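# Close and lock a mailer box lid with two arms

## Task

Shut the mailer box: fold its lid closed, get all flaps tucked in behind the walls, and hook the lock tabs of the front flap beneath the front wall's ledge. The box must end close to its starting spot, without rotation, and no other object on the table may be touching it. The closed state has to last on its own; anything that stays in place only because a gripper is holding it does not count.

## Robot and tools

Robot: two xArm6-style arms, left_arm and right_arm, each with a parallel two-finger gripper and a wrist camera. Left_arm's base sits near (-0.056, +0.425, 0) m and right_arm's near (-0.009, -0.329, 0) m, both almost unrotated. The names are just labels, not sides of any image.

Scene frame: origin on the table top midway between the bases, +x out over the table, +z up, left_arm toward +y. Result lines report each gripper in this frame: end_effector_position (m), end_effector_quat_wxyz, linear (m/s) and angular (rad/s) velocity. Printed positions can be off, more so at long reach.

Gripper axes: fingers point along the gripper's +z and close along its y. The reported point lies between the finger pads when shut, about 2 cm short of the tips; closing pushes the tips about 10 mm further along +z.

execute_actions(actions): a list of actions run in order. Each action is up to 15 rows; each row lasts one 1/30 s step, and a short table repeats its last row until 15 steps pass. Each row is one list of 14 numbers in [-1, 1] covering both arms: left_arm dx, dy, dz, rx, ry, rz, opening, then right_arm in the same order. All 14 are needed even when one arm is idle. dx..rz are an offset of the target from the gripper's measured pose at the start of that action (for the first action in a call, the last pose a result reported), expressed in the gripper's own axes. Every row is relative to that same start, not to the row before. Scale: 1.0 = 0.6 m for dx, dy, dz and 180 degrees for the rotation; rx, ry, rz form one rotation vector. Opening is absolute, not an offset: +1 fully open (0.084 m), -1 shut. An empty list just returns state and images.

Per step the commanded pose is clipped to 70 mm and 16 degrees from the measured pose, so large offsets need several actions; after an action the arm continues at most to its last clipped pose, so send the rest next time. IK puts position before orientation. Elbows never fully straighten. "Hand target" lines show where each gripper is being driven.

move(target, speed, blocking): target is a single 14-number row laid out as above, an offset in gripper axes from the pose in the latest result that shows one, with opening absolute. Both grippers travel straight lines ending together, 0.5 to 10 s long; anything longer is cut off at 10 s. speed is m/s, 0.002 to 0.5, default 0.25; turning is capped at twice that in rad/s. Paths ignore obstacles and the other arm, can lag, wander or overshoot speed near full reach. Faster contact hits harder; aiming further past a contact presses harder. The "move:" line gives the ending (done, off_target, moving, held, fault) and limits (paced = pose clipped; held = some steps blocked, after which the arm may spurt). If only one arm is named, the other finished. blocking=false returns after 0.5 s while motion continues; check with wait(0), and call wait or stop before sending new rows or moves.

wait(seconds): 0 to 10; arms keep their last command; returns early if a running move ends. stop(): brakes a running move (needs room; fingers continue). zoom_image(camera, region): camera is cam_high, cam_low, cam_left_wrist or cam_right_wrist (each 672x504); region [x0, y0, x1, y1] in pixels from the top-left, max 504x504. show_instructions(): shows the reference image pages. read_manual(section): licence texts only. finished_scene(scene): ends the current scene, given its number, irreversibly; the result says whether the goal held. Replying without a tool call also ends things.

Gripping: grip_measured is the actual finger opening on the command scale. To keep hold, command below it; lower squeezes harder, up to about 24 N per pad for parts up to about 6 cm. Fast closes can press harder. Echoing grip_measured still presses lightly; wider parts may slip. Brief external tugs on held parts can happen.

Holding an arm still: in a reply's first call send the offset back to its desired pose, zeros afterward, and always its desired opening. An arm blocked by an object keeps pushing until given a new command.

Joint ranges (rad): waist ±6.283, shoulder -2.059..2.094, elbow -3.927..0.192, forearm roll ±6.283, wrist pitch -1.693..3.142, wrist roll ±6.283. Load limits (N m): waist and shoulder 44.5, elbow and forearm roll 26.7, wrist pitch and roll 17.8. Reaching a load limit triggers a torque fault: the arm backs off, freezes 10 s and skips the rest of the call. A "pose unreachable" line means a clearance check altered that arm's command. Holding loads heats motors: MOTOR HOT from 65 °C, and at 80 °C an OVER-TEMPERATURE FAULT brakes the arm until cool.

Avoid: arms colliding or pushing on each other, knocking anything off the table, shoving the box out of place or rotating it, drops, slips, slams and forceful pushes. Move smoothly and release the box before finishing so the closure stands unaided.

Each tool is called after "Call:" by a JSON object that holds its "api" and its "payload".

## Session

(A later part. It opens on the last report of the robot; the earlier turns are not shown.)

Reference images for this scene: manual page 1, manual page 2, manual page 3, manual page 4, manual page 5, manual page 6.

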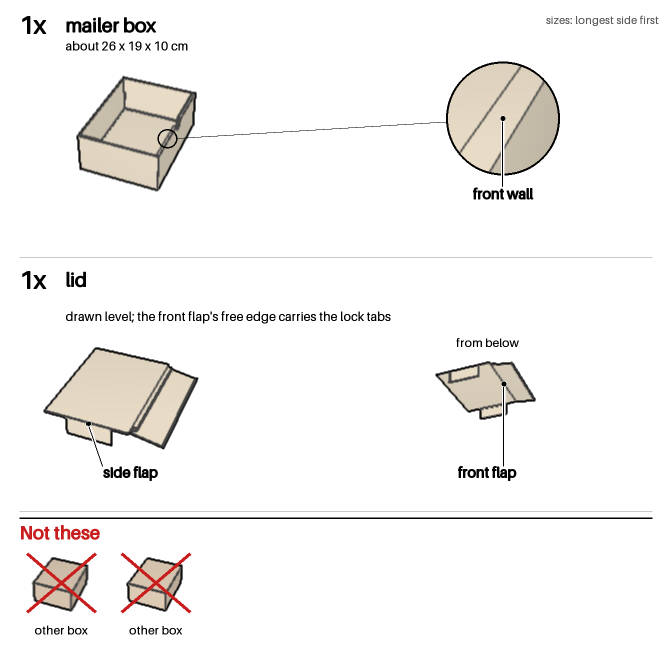

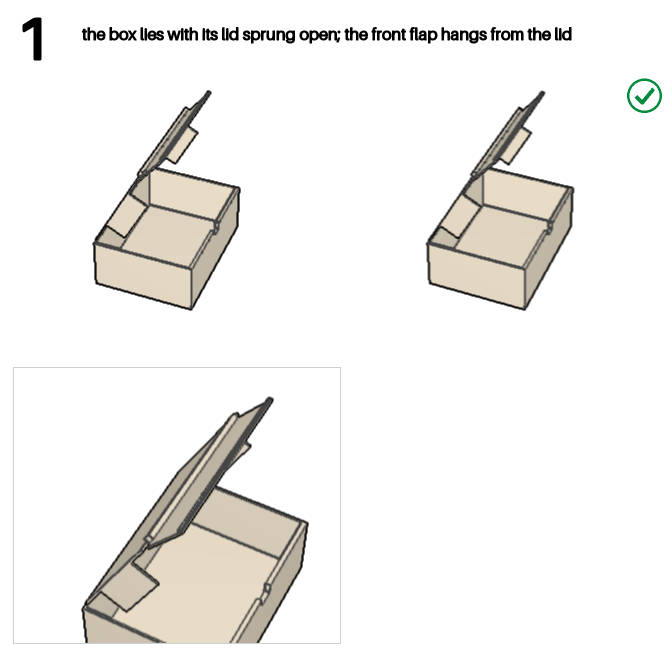

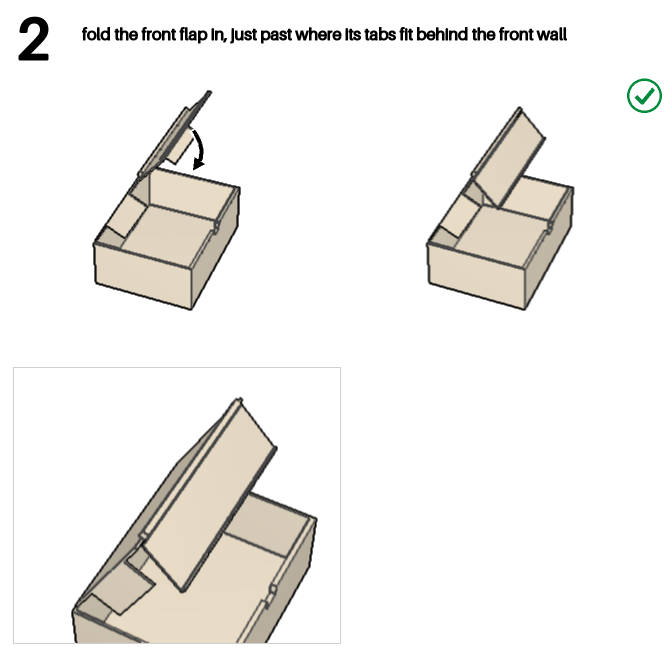

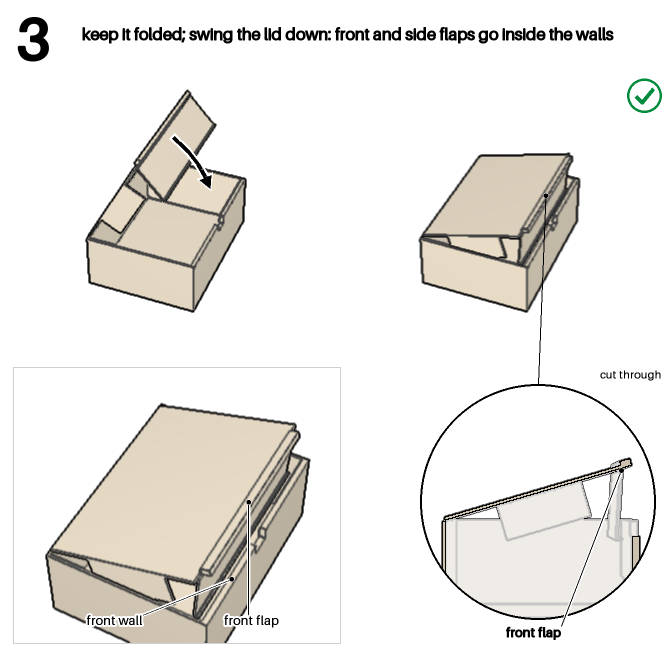

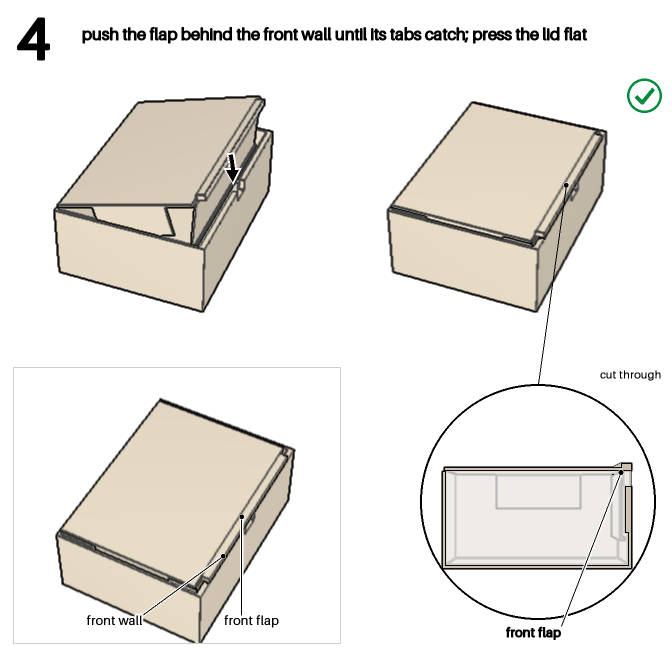

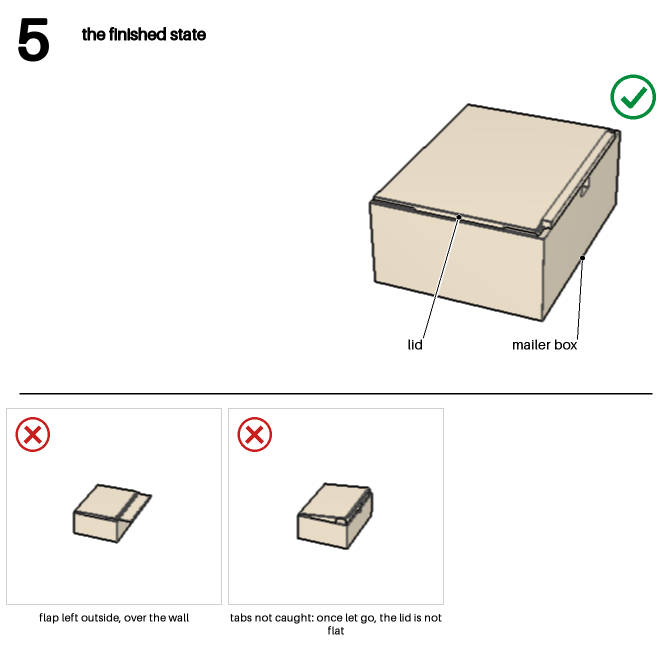

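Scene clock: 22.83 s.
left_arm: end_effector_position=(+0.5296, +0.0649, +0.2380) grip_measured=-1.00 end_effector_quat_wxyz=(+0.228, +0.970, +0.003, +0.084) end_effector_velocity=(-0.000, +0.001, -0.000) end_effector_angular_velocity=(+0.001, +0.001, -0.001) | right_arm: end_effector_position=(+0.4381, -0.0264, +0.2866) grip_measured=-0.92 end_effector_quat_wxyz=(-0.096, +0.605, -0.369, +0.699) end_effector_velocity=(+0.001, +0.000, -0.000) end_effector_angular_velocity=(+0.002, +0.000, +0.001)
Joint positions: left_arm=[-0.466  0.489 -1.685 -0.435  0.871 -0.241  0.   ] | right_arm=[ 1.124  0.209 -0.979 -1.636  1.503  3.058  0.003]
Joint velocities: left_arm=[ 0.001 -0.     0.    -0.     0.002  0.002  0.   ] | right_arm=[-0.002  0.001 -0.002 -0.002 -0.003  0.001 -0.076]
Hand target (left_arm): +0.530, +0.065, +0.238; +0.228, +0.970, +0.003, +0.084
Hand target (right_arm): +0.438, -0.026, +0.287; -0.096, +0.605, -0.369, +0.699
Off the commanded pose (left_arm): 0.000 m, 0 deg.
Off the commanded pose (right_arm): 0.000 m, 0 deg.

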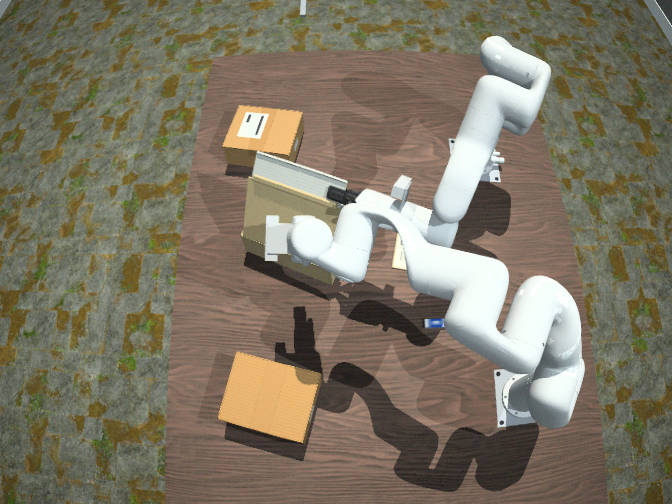

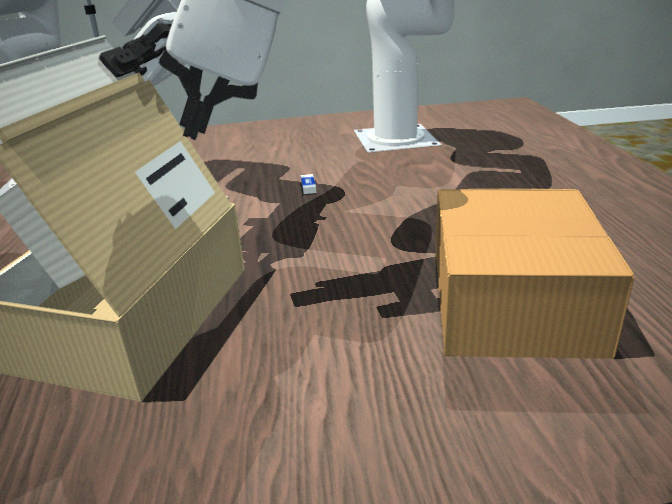

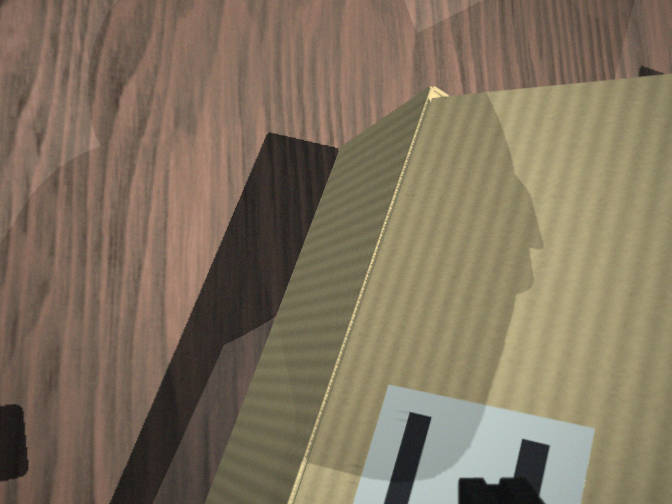

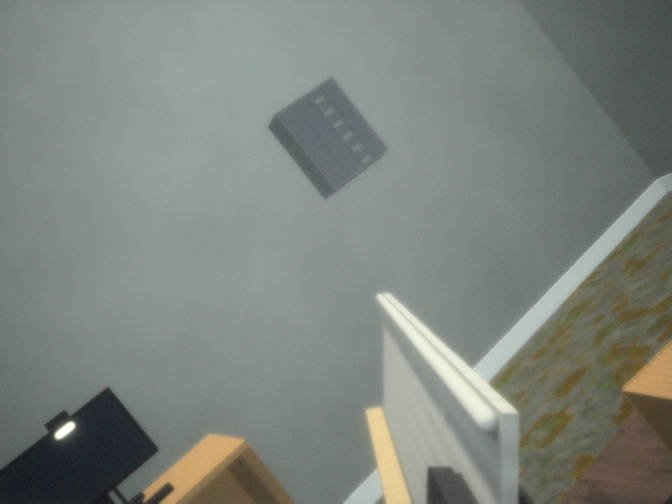

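Call:
{"api": "move", "payload": {"target": [0, 0, 0, 0, 0, 0, -1, -0.0025, 0.0761, -0.0067, 0, 0, 0.1978, -0.87], "speed": 0.4}}

Scene clock: 27.33 s.
left_arm: end_effector_position=(+0.5296, +0.0649, +0.2380) grip_measured=-1.00 end_effector_quat_wxyz=(+0.228, +0.970, +0.003, +0.084) end_effector_velocity=(+0.001, +0.000, -0.000) end_effector_angular_velocity=(+0.000, -0.002, +0.000) | right_arm: end_effector_position=(+0.4206, -0.0560, +0.2565) grip_measured=-0.89 end_effector_quat_wxyz=(-0.305, +0.463, -0.536, +0.636) end_effector_velocity=(-0.000, -0.000, -0.001) end_effector_angular_velocity=(+0.004, -0.003, +0.000)
Joint positions: left_arm=[-0.466  0.489 -1.685 -0.435  0.871 -0.241  0.   ] | right_arm=[ 1.128  0.179 -0.849 -1.639  1.512  3.779  0.005]
Joint velocities: left_arm=[ 0.001  0.     0.     0.    -0.002  0.001  0.   ] | right_arm=[ 0.     0.001  0.002 -0.001  0.001  0.008  0.   ]
Hand target (left_arm): +0.530, +0.065, +0.238; +0.228, +0.970, +0.003, +0.084
Hand target (right_arm): +0.421, -0.056, +0.256; -0.306, +0.463, -0.536, +0.636
Off the commanded pose (left_arm): 0.000 m, 0 deg.
Off the commanded pose (right_arm): 0.000 m, 0 deg.
move: done

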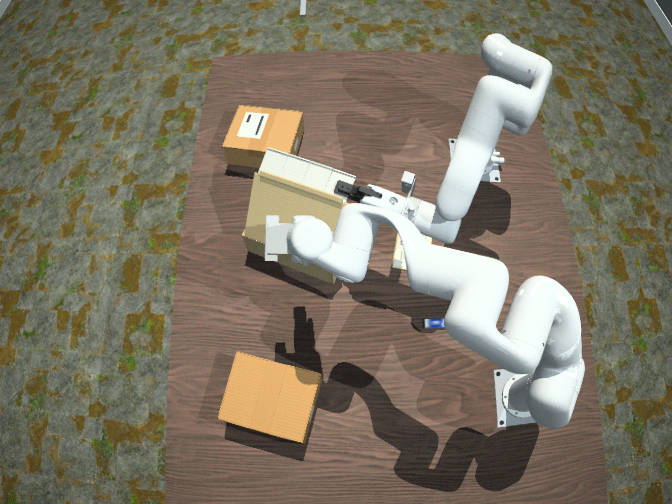

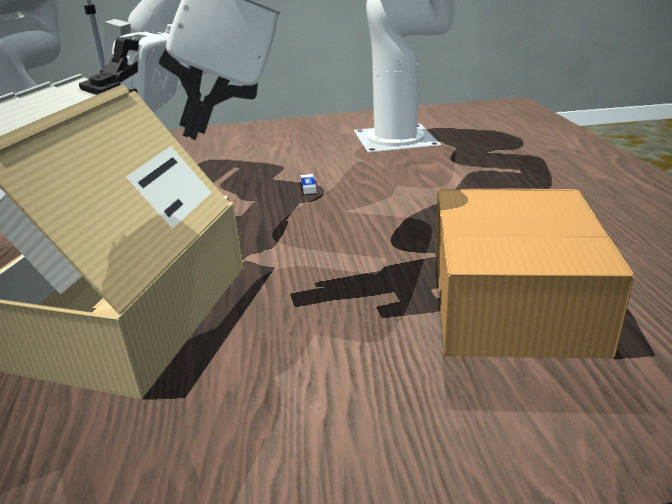

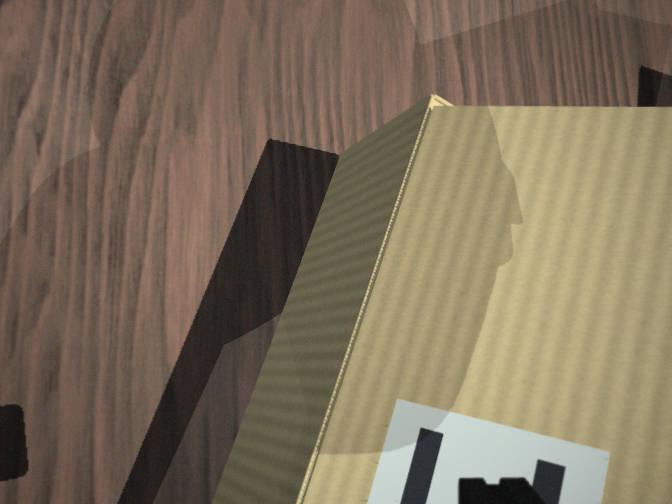

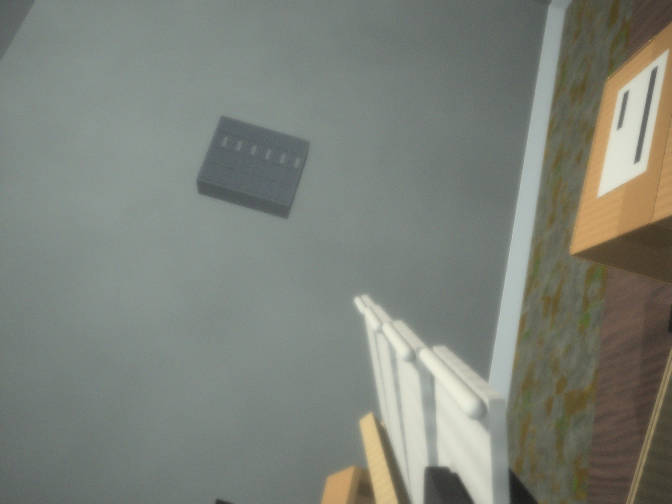

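Call:
{"api": "zoom_image", "payload": {"camera": "cam_right_wrist", "region": [320, 270, 580, 504]}}

Region (320, 270, 580, 504) of cam_right_wrist's 672x504 image, scaled by 1.938, with more detail than that image has; it fills the top 454 rows of this view, and the rest is white.

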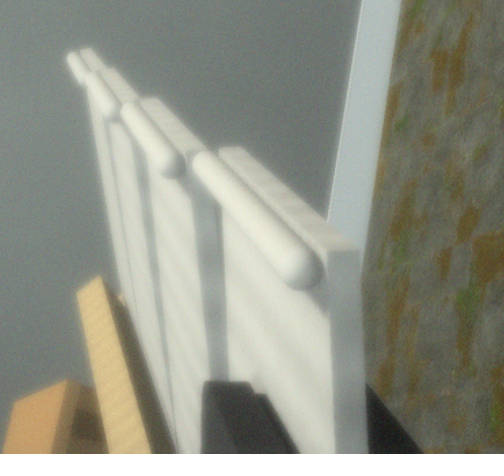

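Call:
{"api": "zoom_image", "payload": {"camera": "cam_high", "region": [230, 130, 420, 290]}}

Call:
{"api": "zoom_image", "payload": {"camera": "cam_low", "region": [0, 20, 260, 340]}}

Region (230, 130, 420, 290) of cam_high's 672x504 image, scaled by 2.653, with more detail than that image has; it fills the top 424 rows of this view, and the rest is white.

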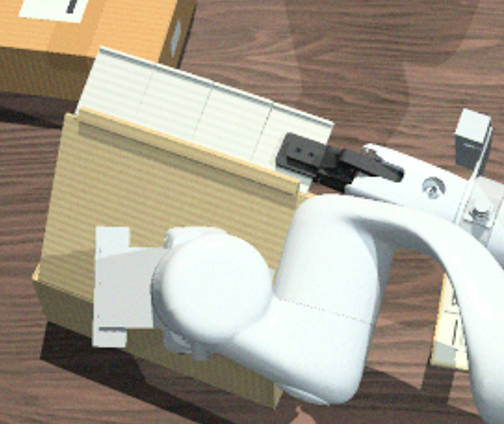

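Region (0, 20, 260, 340) of cam_low's 672x504 image, scaled by 1.575, with more detail than that image has; it fills the left 410 columns of this view, and the rest is white.

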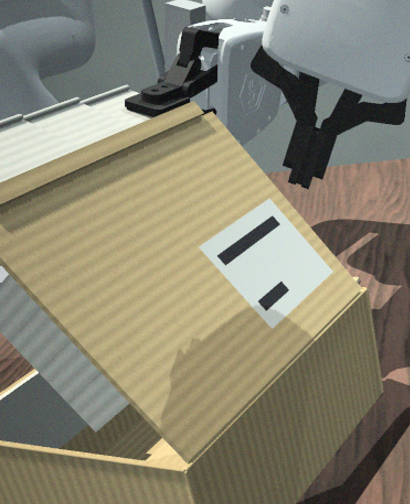

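Call:
{"api": "move", "payload": {"target": [0, 0, 0, 0, 0, 0, -1, 0.0215, 0.0999, 0.005, 0, 0, 0.2861, -1], "speed": 0.5}}

Scene clock: 31.93 s.
left_arm: end_effector_position=(+0.5296, +0.0649, +0.2380) grip_measured=-1.00 end_effector_quat_wxyz=(+0.228, +0.970, +0.003, +0.084) end_effector_velocity=(-0.001, -0.000, -0.000) end_effector_angular_velocity=(+0.001, +0.001, -0.002) | right_arm: end_effector_position=(+0.4119, -0.0826, +0.2020) grip_measured=-0.94 end_effector_quat_wxyz=(+0.551, -0.185, +0.684, -0.440) end_effector_velocity=(-0.000, +0.000, -0.001) end_effector_angular_velocity=(+0.003, -0.003, +0.002)
Joint positions: left_arm=[-0.466  0.489 -1.685 -0.435  0.871 -0.241  0.   ] | right_arm=[ 1.116  0.252 -0.767 -1.658  1.517  4.833  0.003]
Joint velocities: left_arm=[-0.001 -0.     0.     0.001  0.002  0.     0.   ] | right_arm=[ 0.001  0.001  0.001 -0.002  0.001  0.007  0.   ]
Hand target (left_arm): +0.530, +0.065, +0.238; +0.228, +0.970, +0.003, +0.084
Hand target (right_arm): +0.412, -0.083, +0.202; +0.551, -0.185, +0.684, -0.440
Off the commanded pose (left_arm): 0.000 m, 0 deg.
Off the commanded pose (right_arm): 0.000 m, 0 deg.
move: done

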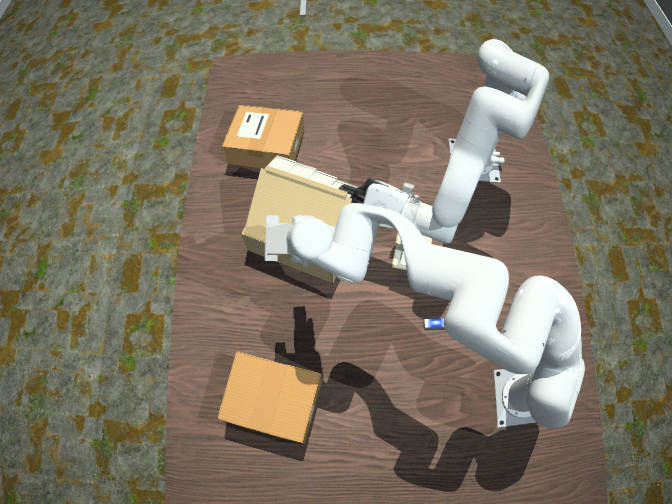

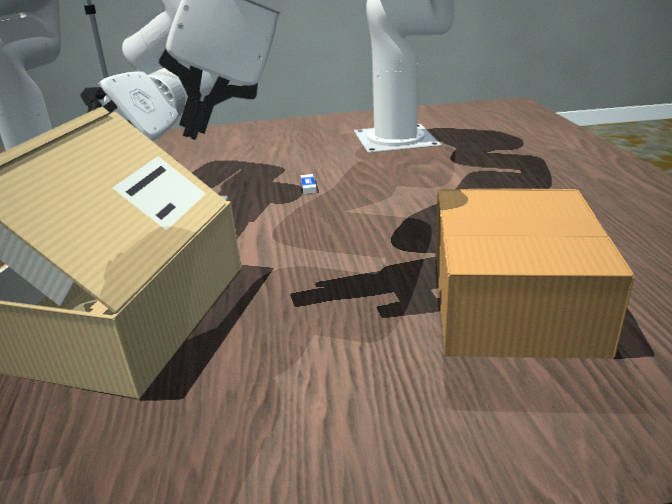

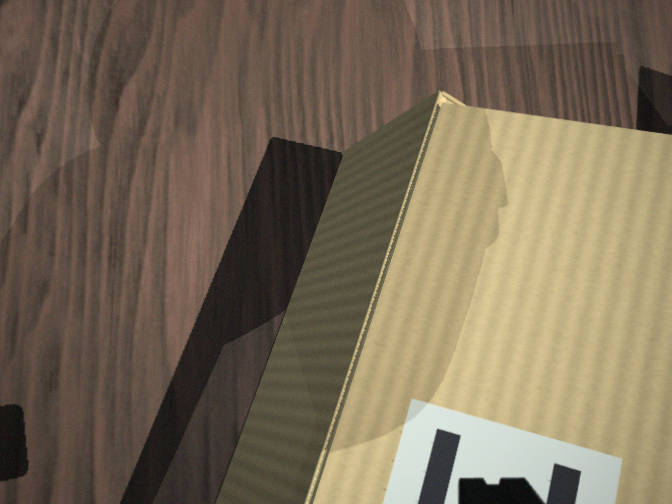

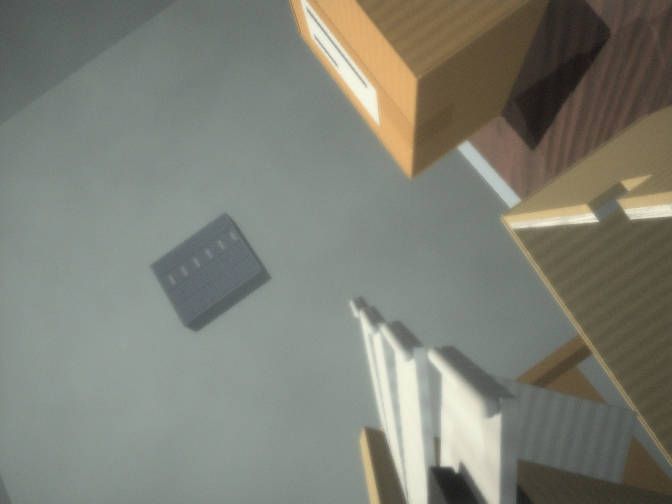

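Call:
{"api": "zoom_image", "payload": {"camera": "cam_right_wrist", "region": [320, 270, 672, 504]}}

Region (320, 270, 672, 504) of cam_right_wrist's 672x504 image, scaled by 1.432, with more detail than that image has; it fills the top 335 rows of this view, and the rest is white.

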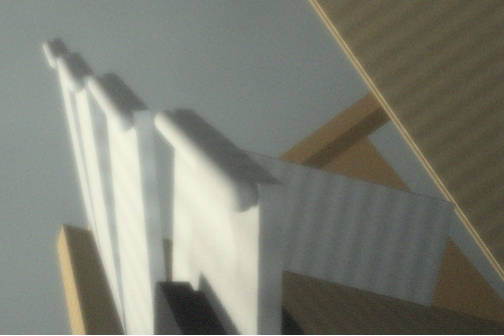

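Call:
{"api": "move", "payload": {"target": [-0.0818, 0.0896, 0.133, 0, 0, 0, -1, 0.0437, 0.0643, 0, 0, 0, 0.3028, -1], "speed": 0.5}}

Scene clock: 37.23 s.
left_arm: end_effector_position=(+0.4926, -0.0204, +0.1836) grip_measured=-1.00 end_effector_quat_wxyz=(+0.228, +0.970, +0.003, +0.084) end_effector_velocity=(-0.002, -0.000, -0.003) end_effector_angular_velocity=(+0.004, +0.006, -0.002) | right_arm: end_effector_position=(+0.4124, -0.0808, +0.1555) grip_measured=-0.94 end_effector_quat_wxyz=(+0.692, +0.149, +0.693, -0.139) end_effector_velocity=(-0.000, -0.000, -0.001) end_effector_angular_velocity=(+0.002, -0.002, +0.001)
Joint positions: left_arm=[-0.624  0.579 -1.656 -0.42   0.704 -0.356  0.   ] | right_arm=[ 1.119  0.396 -0.809 -1.66   1.526  5.885  0.003]
Joint velocities: left_arm=[-0.002  0.002  0.002  0.001  0.002 -0.001  0.   ] | right_arm=[ 0.001  0.002  0.001 -0.001  0.001  0.006 -0.   ]
Hand target (left_arm): +0.492, -0.021, +0.183; +0.228, +0.970, +0.003, +0.084
Hand target (right_arm): +0.412, -0.081, +0.155; +0.692, +0.149, +0.693, -0.139
Off the commanded pose (left_arm): 0.000 m, 0 deg.
Off the commanded pose (right_arm): 0.000 m, 0 deg.
move: done

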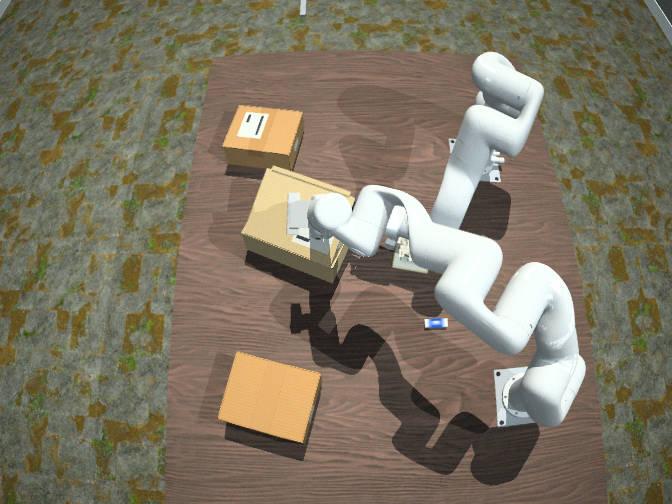

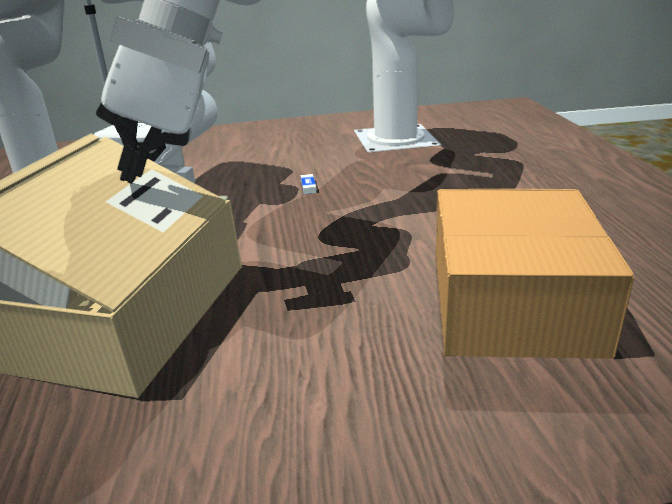

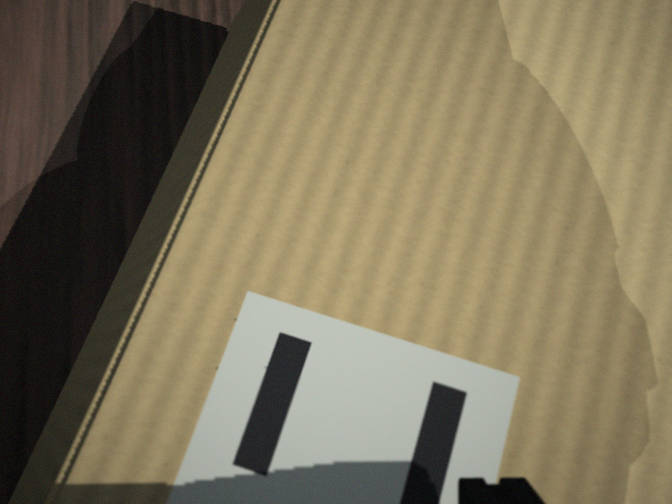

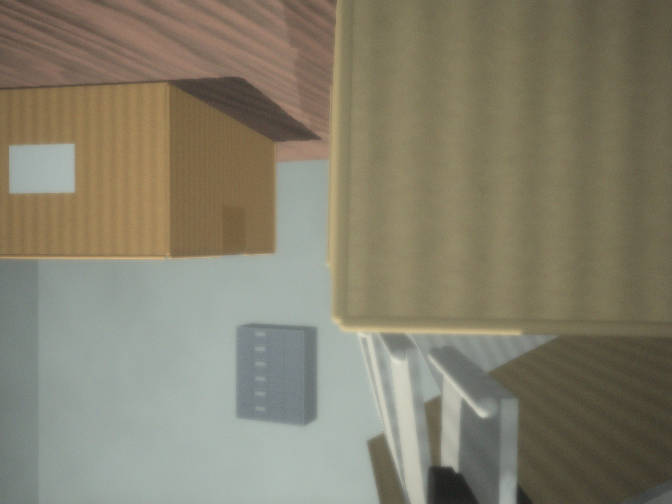

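Call:
{"api": "zoom_image", "payload": {"camera": "cam_right_wrist", "region": [300, 240, 600, 504]}}

Region (300, 240, 600, 504) of cam_right_wrist's 672x504 image, scaled by 1.680, with more detail than that image has; it fills the top 444 rows of this view, and the rest is white.

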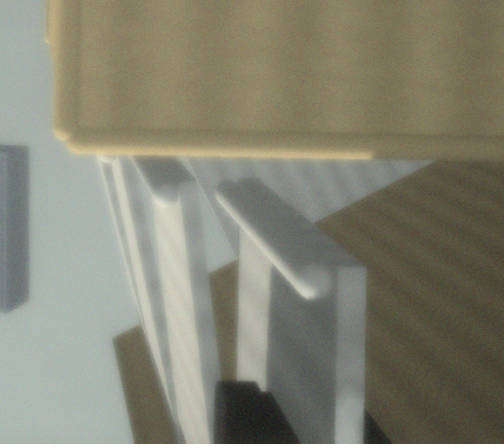

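Call:
{"api": "zoom_image", "payload": {"camera": "cam_low", "region": [0, 120, 300, 420]}}

Region (0, 120, 300, 420) of cam_low's 672x504 image, scaled by 1.680, with more detail than that image has.

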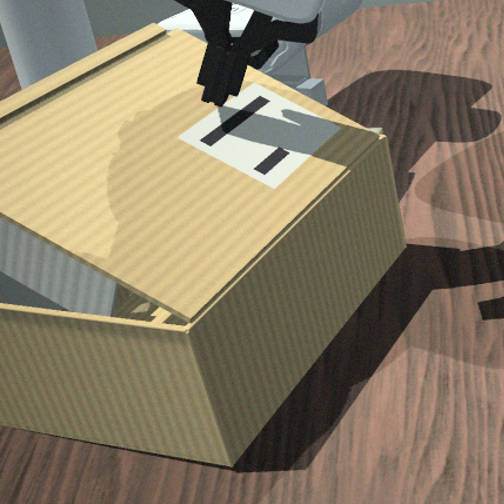

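Call:
{"api": "execute_actions", "payload": {"actions": [[[-0.0001,-0.0004,0.0007,0,0,0,-1,0.0003,0.0,0,0,0,0.0011,-1],[-0.0005,-0.0014,0.0029,0,0,0,-1,0.0012,0.0001,0,0,0,0.0043,-1],[-0.0011,-0.0031,0.0062,0,0,0,-1,0.0027,0.0003,0,0,0,0.0092,-1],[-0.0019,-0.0051,0.0102,0,0,0,-1,0.0048,0.0004,0,0,0,0.0153,-1],[-0.0026,-0.0073,0.0145,0,0,0,-1,0.0073,0.0004,0,0,0,0.022,-1],[-0.0034,-0.0093,0.0185,0,0,0,-1,0.0101,0.0003,0,0,0,0.0285,-1],[-0.004,-0.011,0.0219,0,0,0,-1,0.0131,0.0,0,0,0,0.0343,-1],[-0.0044,-0.0122,0.0243,0,0,0,-1,0.0163,-0.0005,0,0,0,0.0389,-1],[-0.0048,-0.0131,0.0262,0,0,0,-1,0.0194,-0.001,0,0,0,0.0427,-1],[-0.0051,-0.014,0.0279,0,0,0,-1,0.0223,-0.0016,0,0,0,0.0463,-1],[-0.0054,-0.0147,0.0294,0,0,0,-1,0.0249,-0.0021,0,0,0,0.0494,-1],[-0.0056,-0.0153,0.0306,0,0,0,-1,0.027,-0.0025,0,0,0,0.052,-1],[-0.0058,-0.0158,0.0315,0,0,0,-1,0.0286,-0.0028,0,0,0,0.054,-1],[-0.0059,-0.0161,0.0321,0,0,0,-1,0.0296,-0.0029,0,0,0,0.0552,-1],[-0.0059,-0.0162,0.0323,0,0,0,-1,0.03,-0.003,0,0,0,0.0556,-1]]]}}

Call:
{"api": "execute_actions", "payload": {"actions": []}}

Scene clock: 42.53 s.
left_arm: end_effector_position=(+0.4925, -0.0204, +0.1632) grip_measured=-1.00 end_effector_quat_wxyz=(+0.228, +0.970, +0.003, +0.084) end_effector_velocity=(-0.000, +0.000, -0.022) end_effector_angular_velocity=(+0.001, +0.001, -0.001) | right_arm: end_effector_position=(+0.4118, -0.0820, +0.1398) grip_measured=-0.94 end_effector_quat_wxyz=(+0.700, +0.202, +0.680, -0.085) end_effector_velocity=(-0.002, -0.004, -0.034) end_effector_angular_velocity=(+0.211, -0.100, +0.001)
Joint positions: left_arm=[-0.627  0.602 -1.635 -0.441  0.662 -0.332  0.   ] | right_arm=[ 1.12   0.441 -0.82  -1.66   1.528  6.073  0.003]
Joint velocities: left_arm=[-0.003  0.027  0.019 -0.024 -0.041  0.029  0.   ] | right_arm=[ 0.002  0.102 -0.021 -0.007  0.014  0.314 -0.   ]
Hand target (left_arm): +0.493, -0.020, +0.162; +0.228, +0.970, +0.003, +0.084
Hand target (right_arm): +0.412, -0.082, +0.137; +0.701, +0.209, +0.678, -0.078
Off the commanded pose (left_arm): 0.002 m, 0 deg.
Off the commanded pose (right_arm): 0.002 m, 1 deg.

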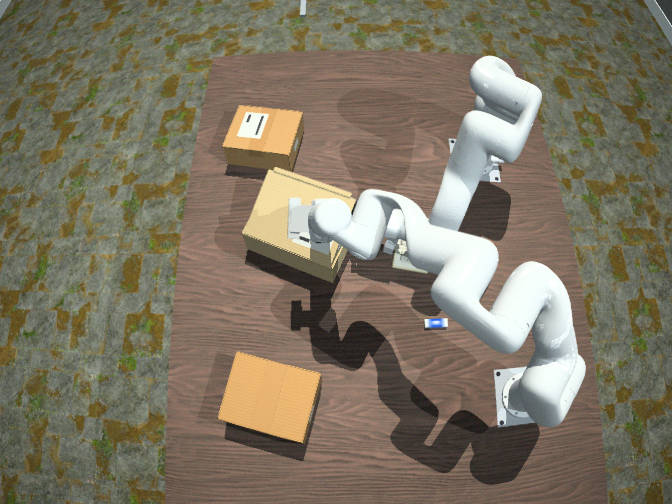

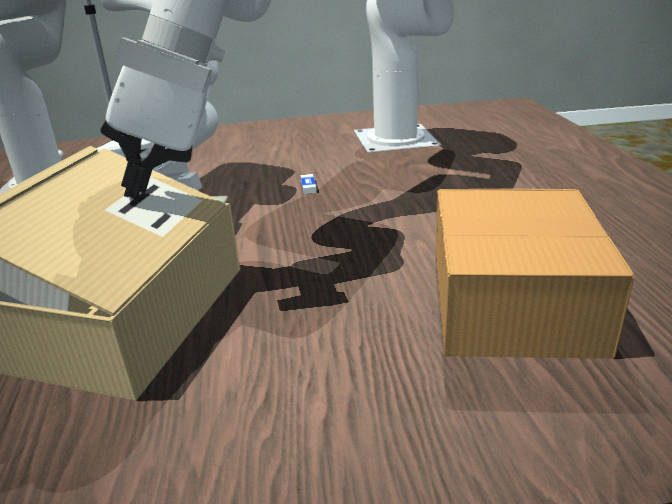

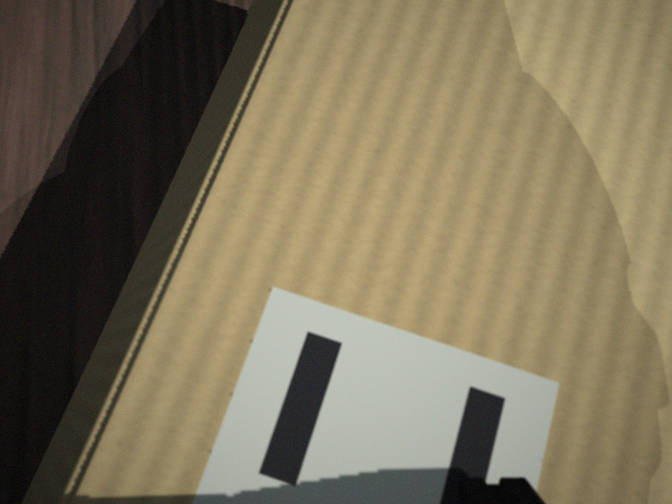

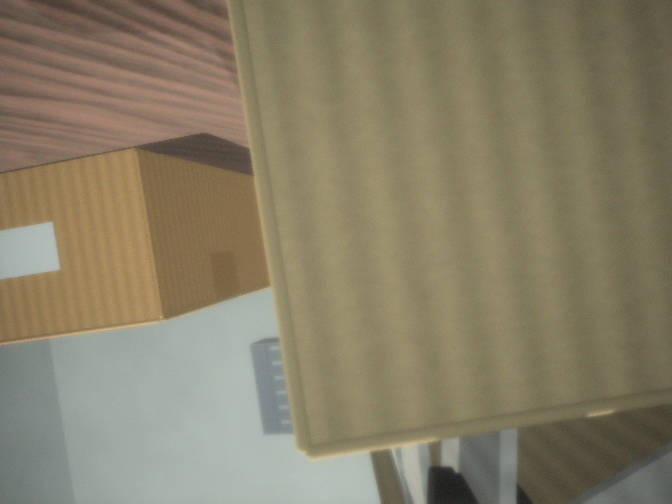

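Scene clock: 42.53 s.
left_arm: end_effector_position=(+0.4925, -0.0204, +0.1632) grip_measured=-1.00 end_effector_quat_wxyz=(+0.228, +0.970, +0.003, +0.084) end_effector_velocity=(-0.000, +0.000, -0.022) end_effector_angular_velocity=(+0.001, +0.001, -0.001) | right_arm: end_effector_position=(+0.4118, -0.0820, +0.1398) grip_measured=-0.94 end_effector_quat_wxyz=(+0.700, +0.202, +0.680, -0.085) end_effector_velocity=(-0.002, -0.004, -0.034) end_effector_angular_velocity=(+0.211, -0.100, +0.001)
Joint positions: left_arm=[-0.627  0.602 -1.635 -0.441  0.662 -0.332  0.   ] | right_arm=[ 1.12   0.441 -0.82  -1.66   1.528  6.073  0.003]
Joint velocities: left_arm=[-0.003  0.027  0.019 -0.024 -0.041  0.029  0.   ] | right_arm=[ 0.002  0.102 -0.021 -0.007  0.014  0.314 -0.   ]
Hand target (left_arm): +0.493, -0.020, +0.162; +0.228, +0.970, +0.003, +0.084
Hand target (right_arm): +0.412, -0.082, +0.137; +0.701, +0.209, +0.678, -0.078
Off the commanded pose (left_arm): 0.002 m, 0 deg.
Off the commanded pose (right_arm): 0.002 m, 1 deg.

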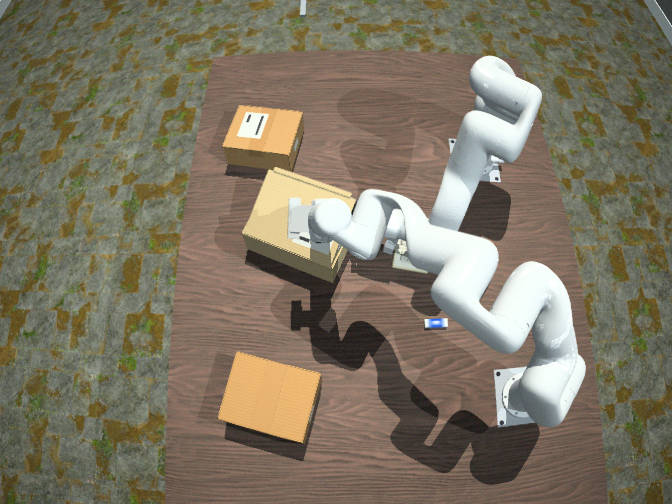

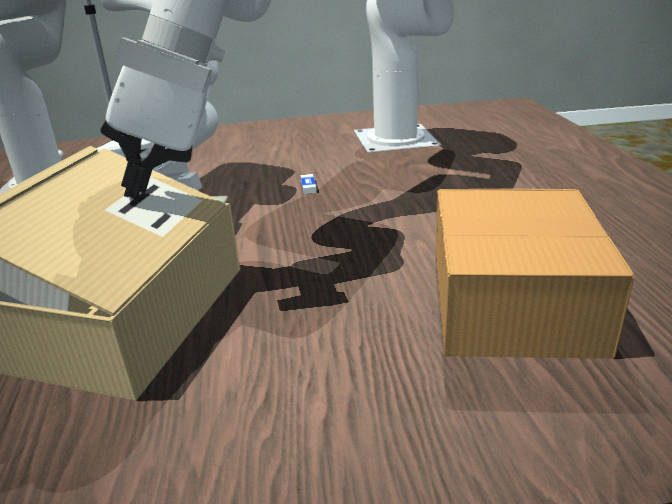

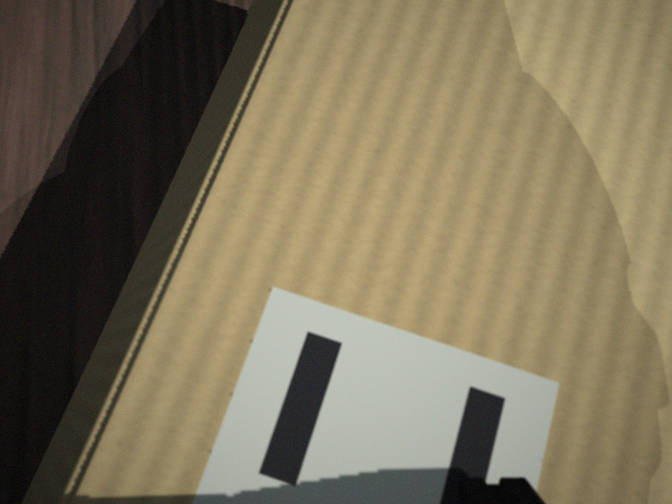

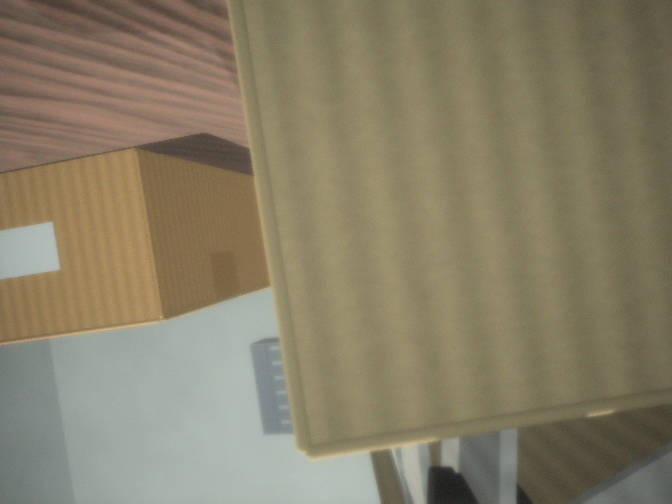

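Call:
{"api": "wait", "payload": {"seconds": 0}}

Scene clock: 43.27 s.
left_arm: end_effector_position=(+0.4926, -0.0204, +0.1617) grip_measured=-1.00 end_effector_quat_wxyz=(+0.228, +0.970, +0.003, +0.085) end_effector_velocity=(-0.001, +0.000, -0.001) end_effector_angular_velocity=(+0.003, +0.002, -0.002) | right_arm: end_effector_position=(+0.4117, -0.0821, +0.1375) grip_measured=-0.94 end_effector_quat_wxyz=(+0.701, +0.209, +0.678, -0.078) end_effector_velocity=(-0.000, +0.000, +0.000) end_effector_angular_velocity=(+0.002, +0.000, -0.000)
Joint positions: left_arm=[-0.627  0.604 -1.634 -0.443  0.659 -0.329  0.   ] | right_arm=[ 1.12   0.449 -0.823 -1.661  1.529  6.098  0.003]
Joint velocities: left_arm=[-0.001  0.001  0.001  0.002  0.002 -0.     0.   ] | right_arm=[ 0.001 -0.001 -0.     0.001 -0.     0.001  0.   ]
Hand target (left_arm): +0.493, -0.020, +0.162; +0.228, +0.970, +0.003, +0.084
Hand target (right_arm): +0.412, -0.082, +0.137; +0.701, +0.209, +0.678, -0.078
Off the commanded pose (left_arm): 0.000 m, 0 deg.
Off the commanded pose (right_arm): 0.000 m, 0 deg.

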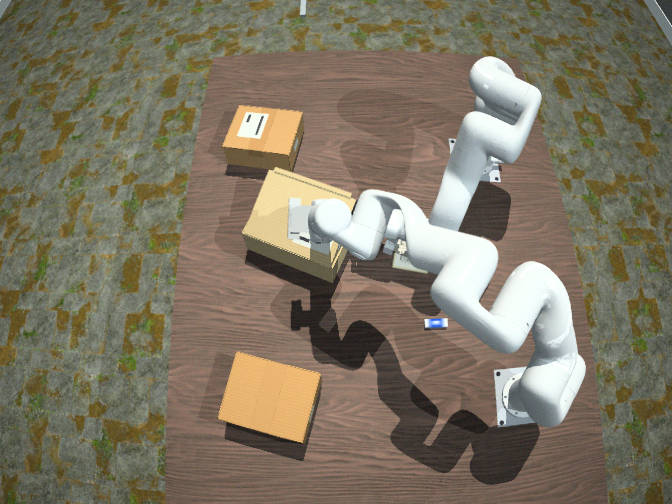

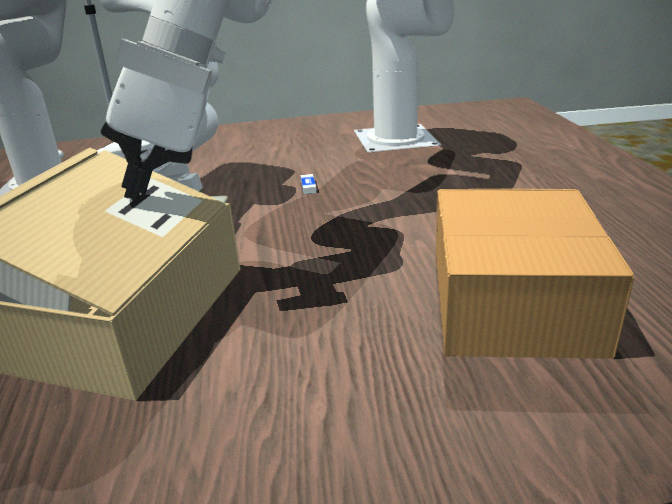

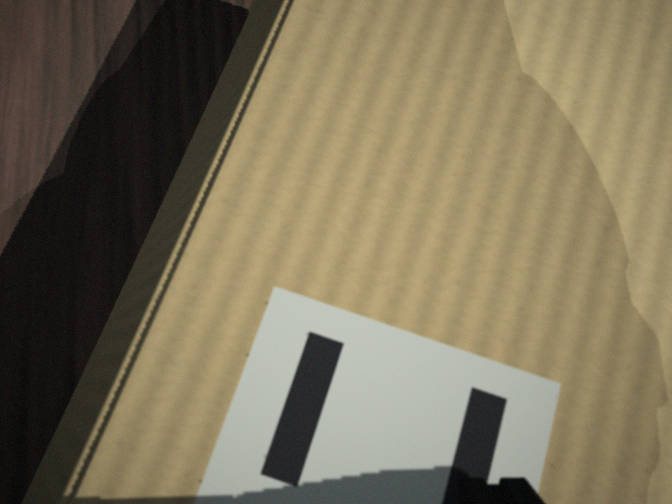

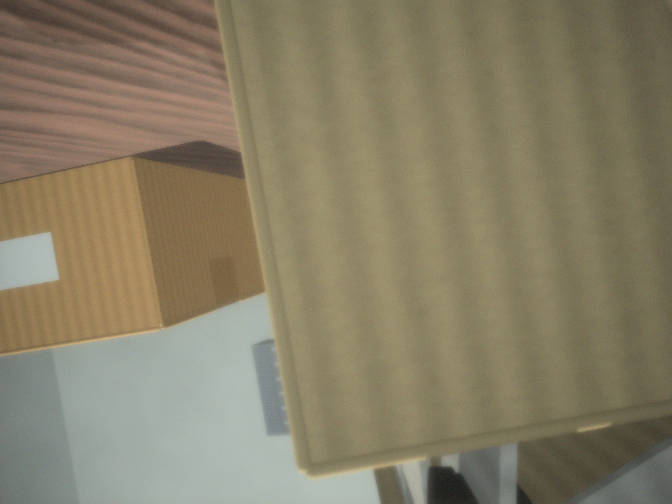

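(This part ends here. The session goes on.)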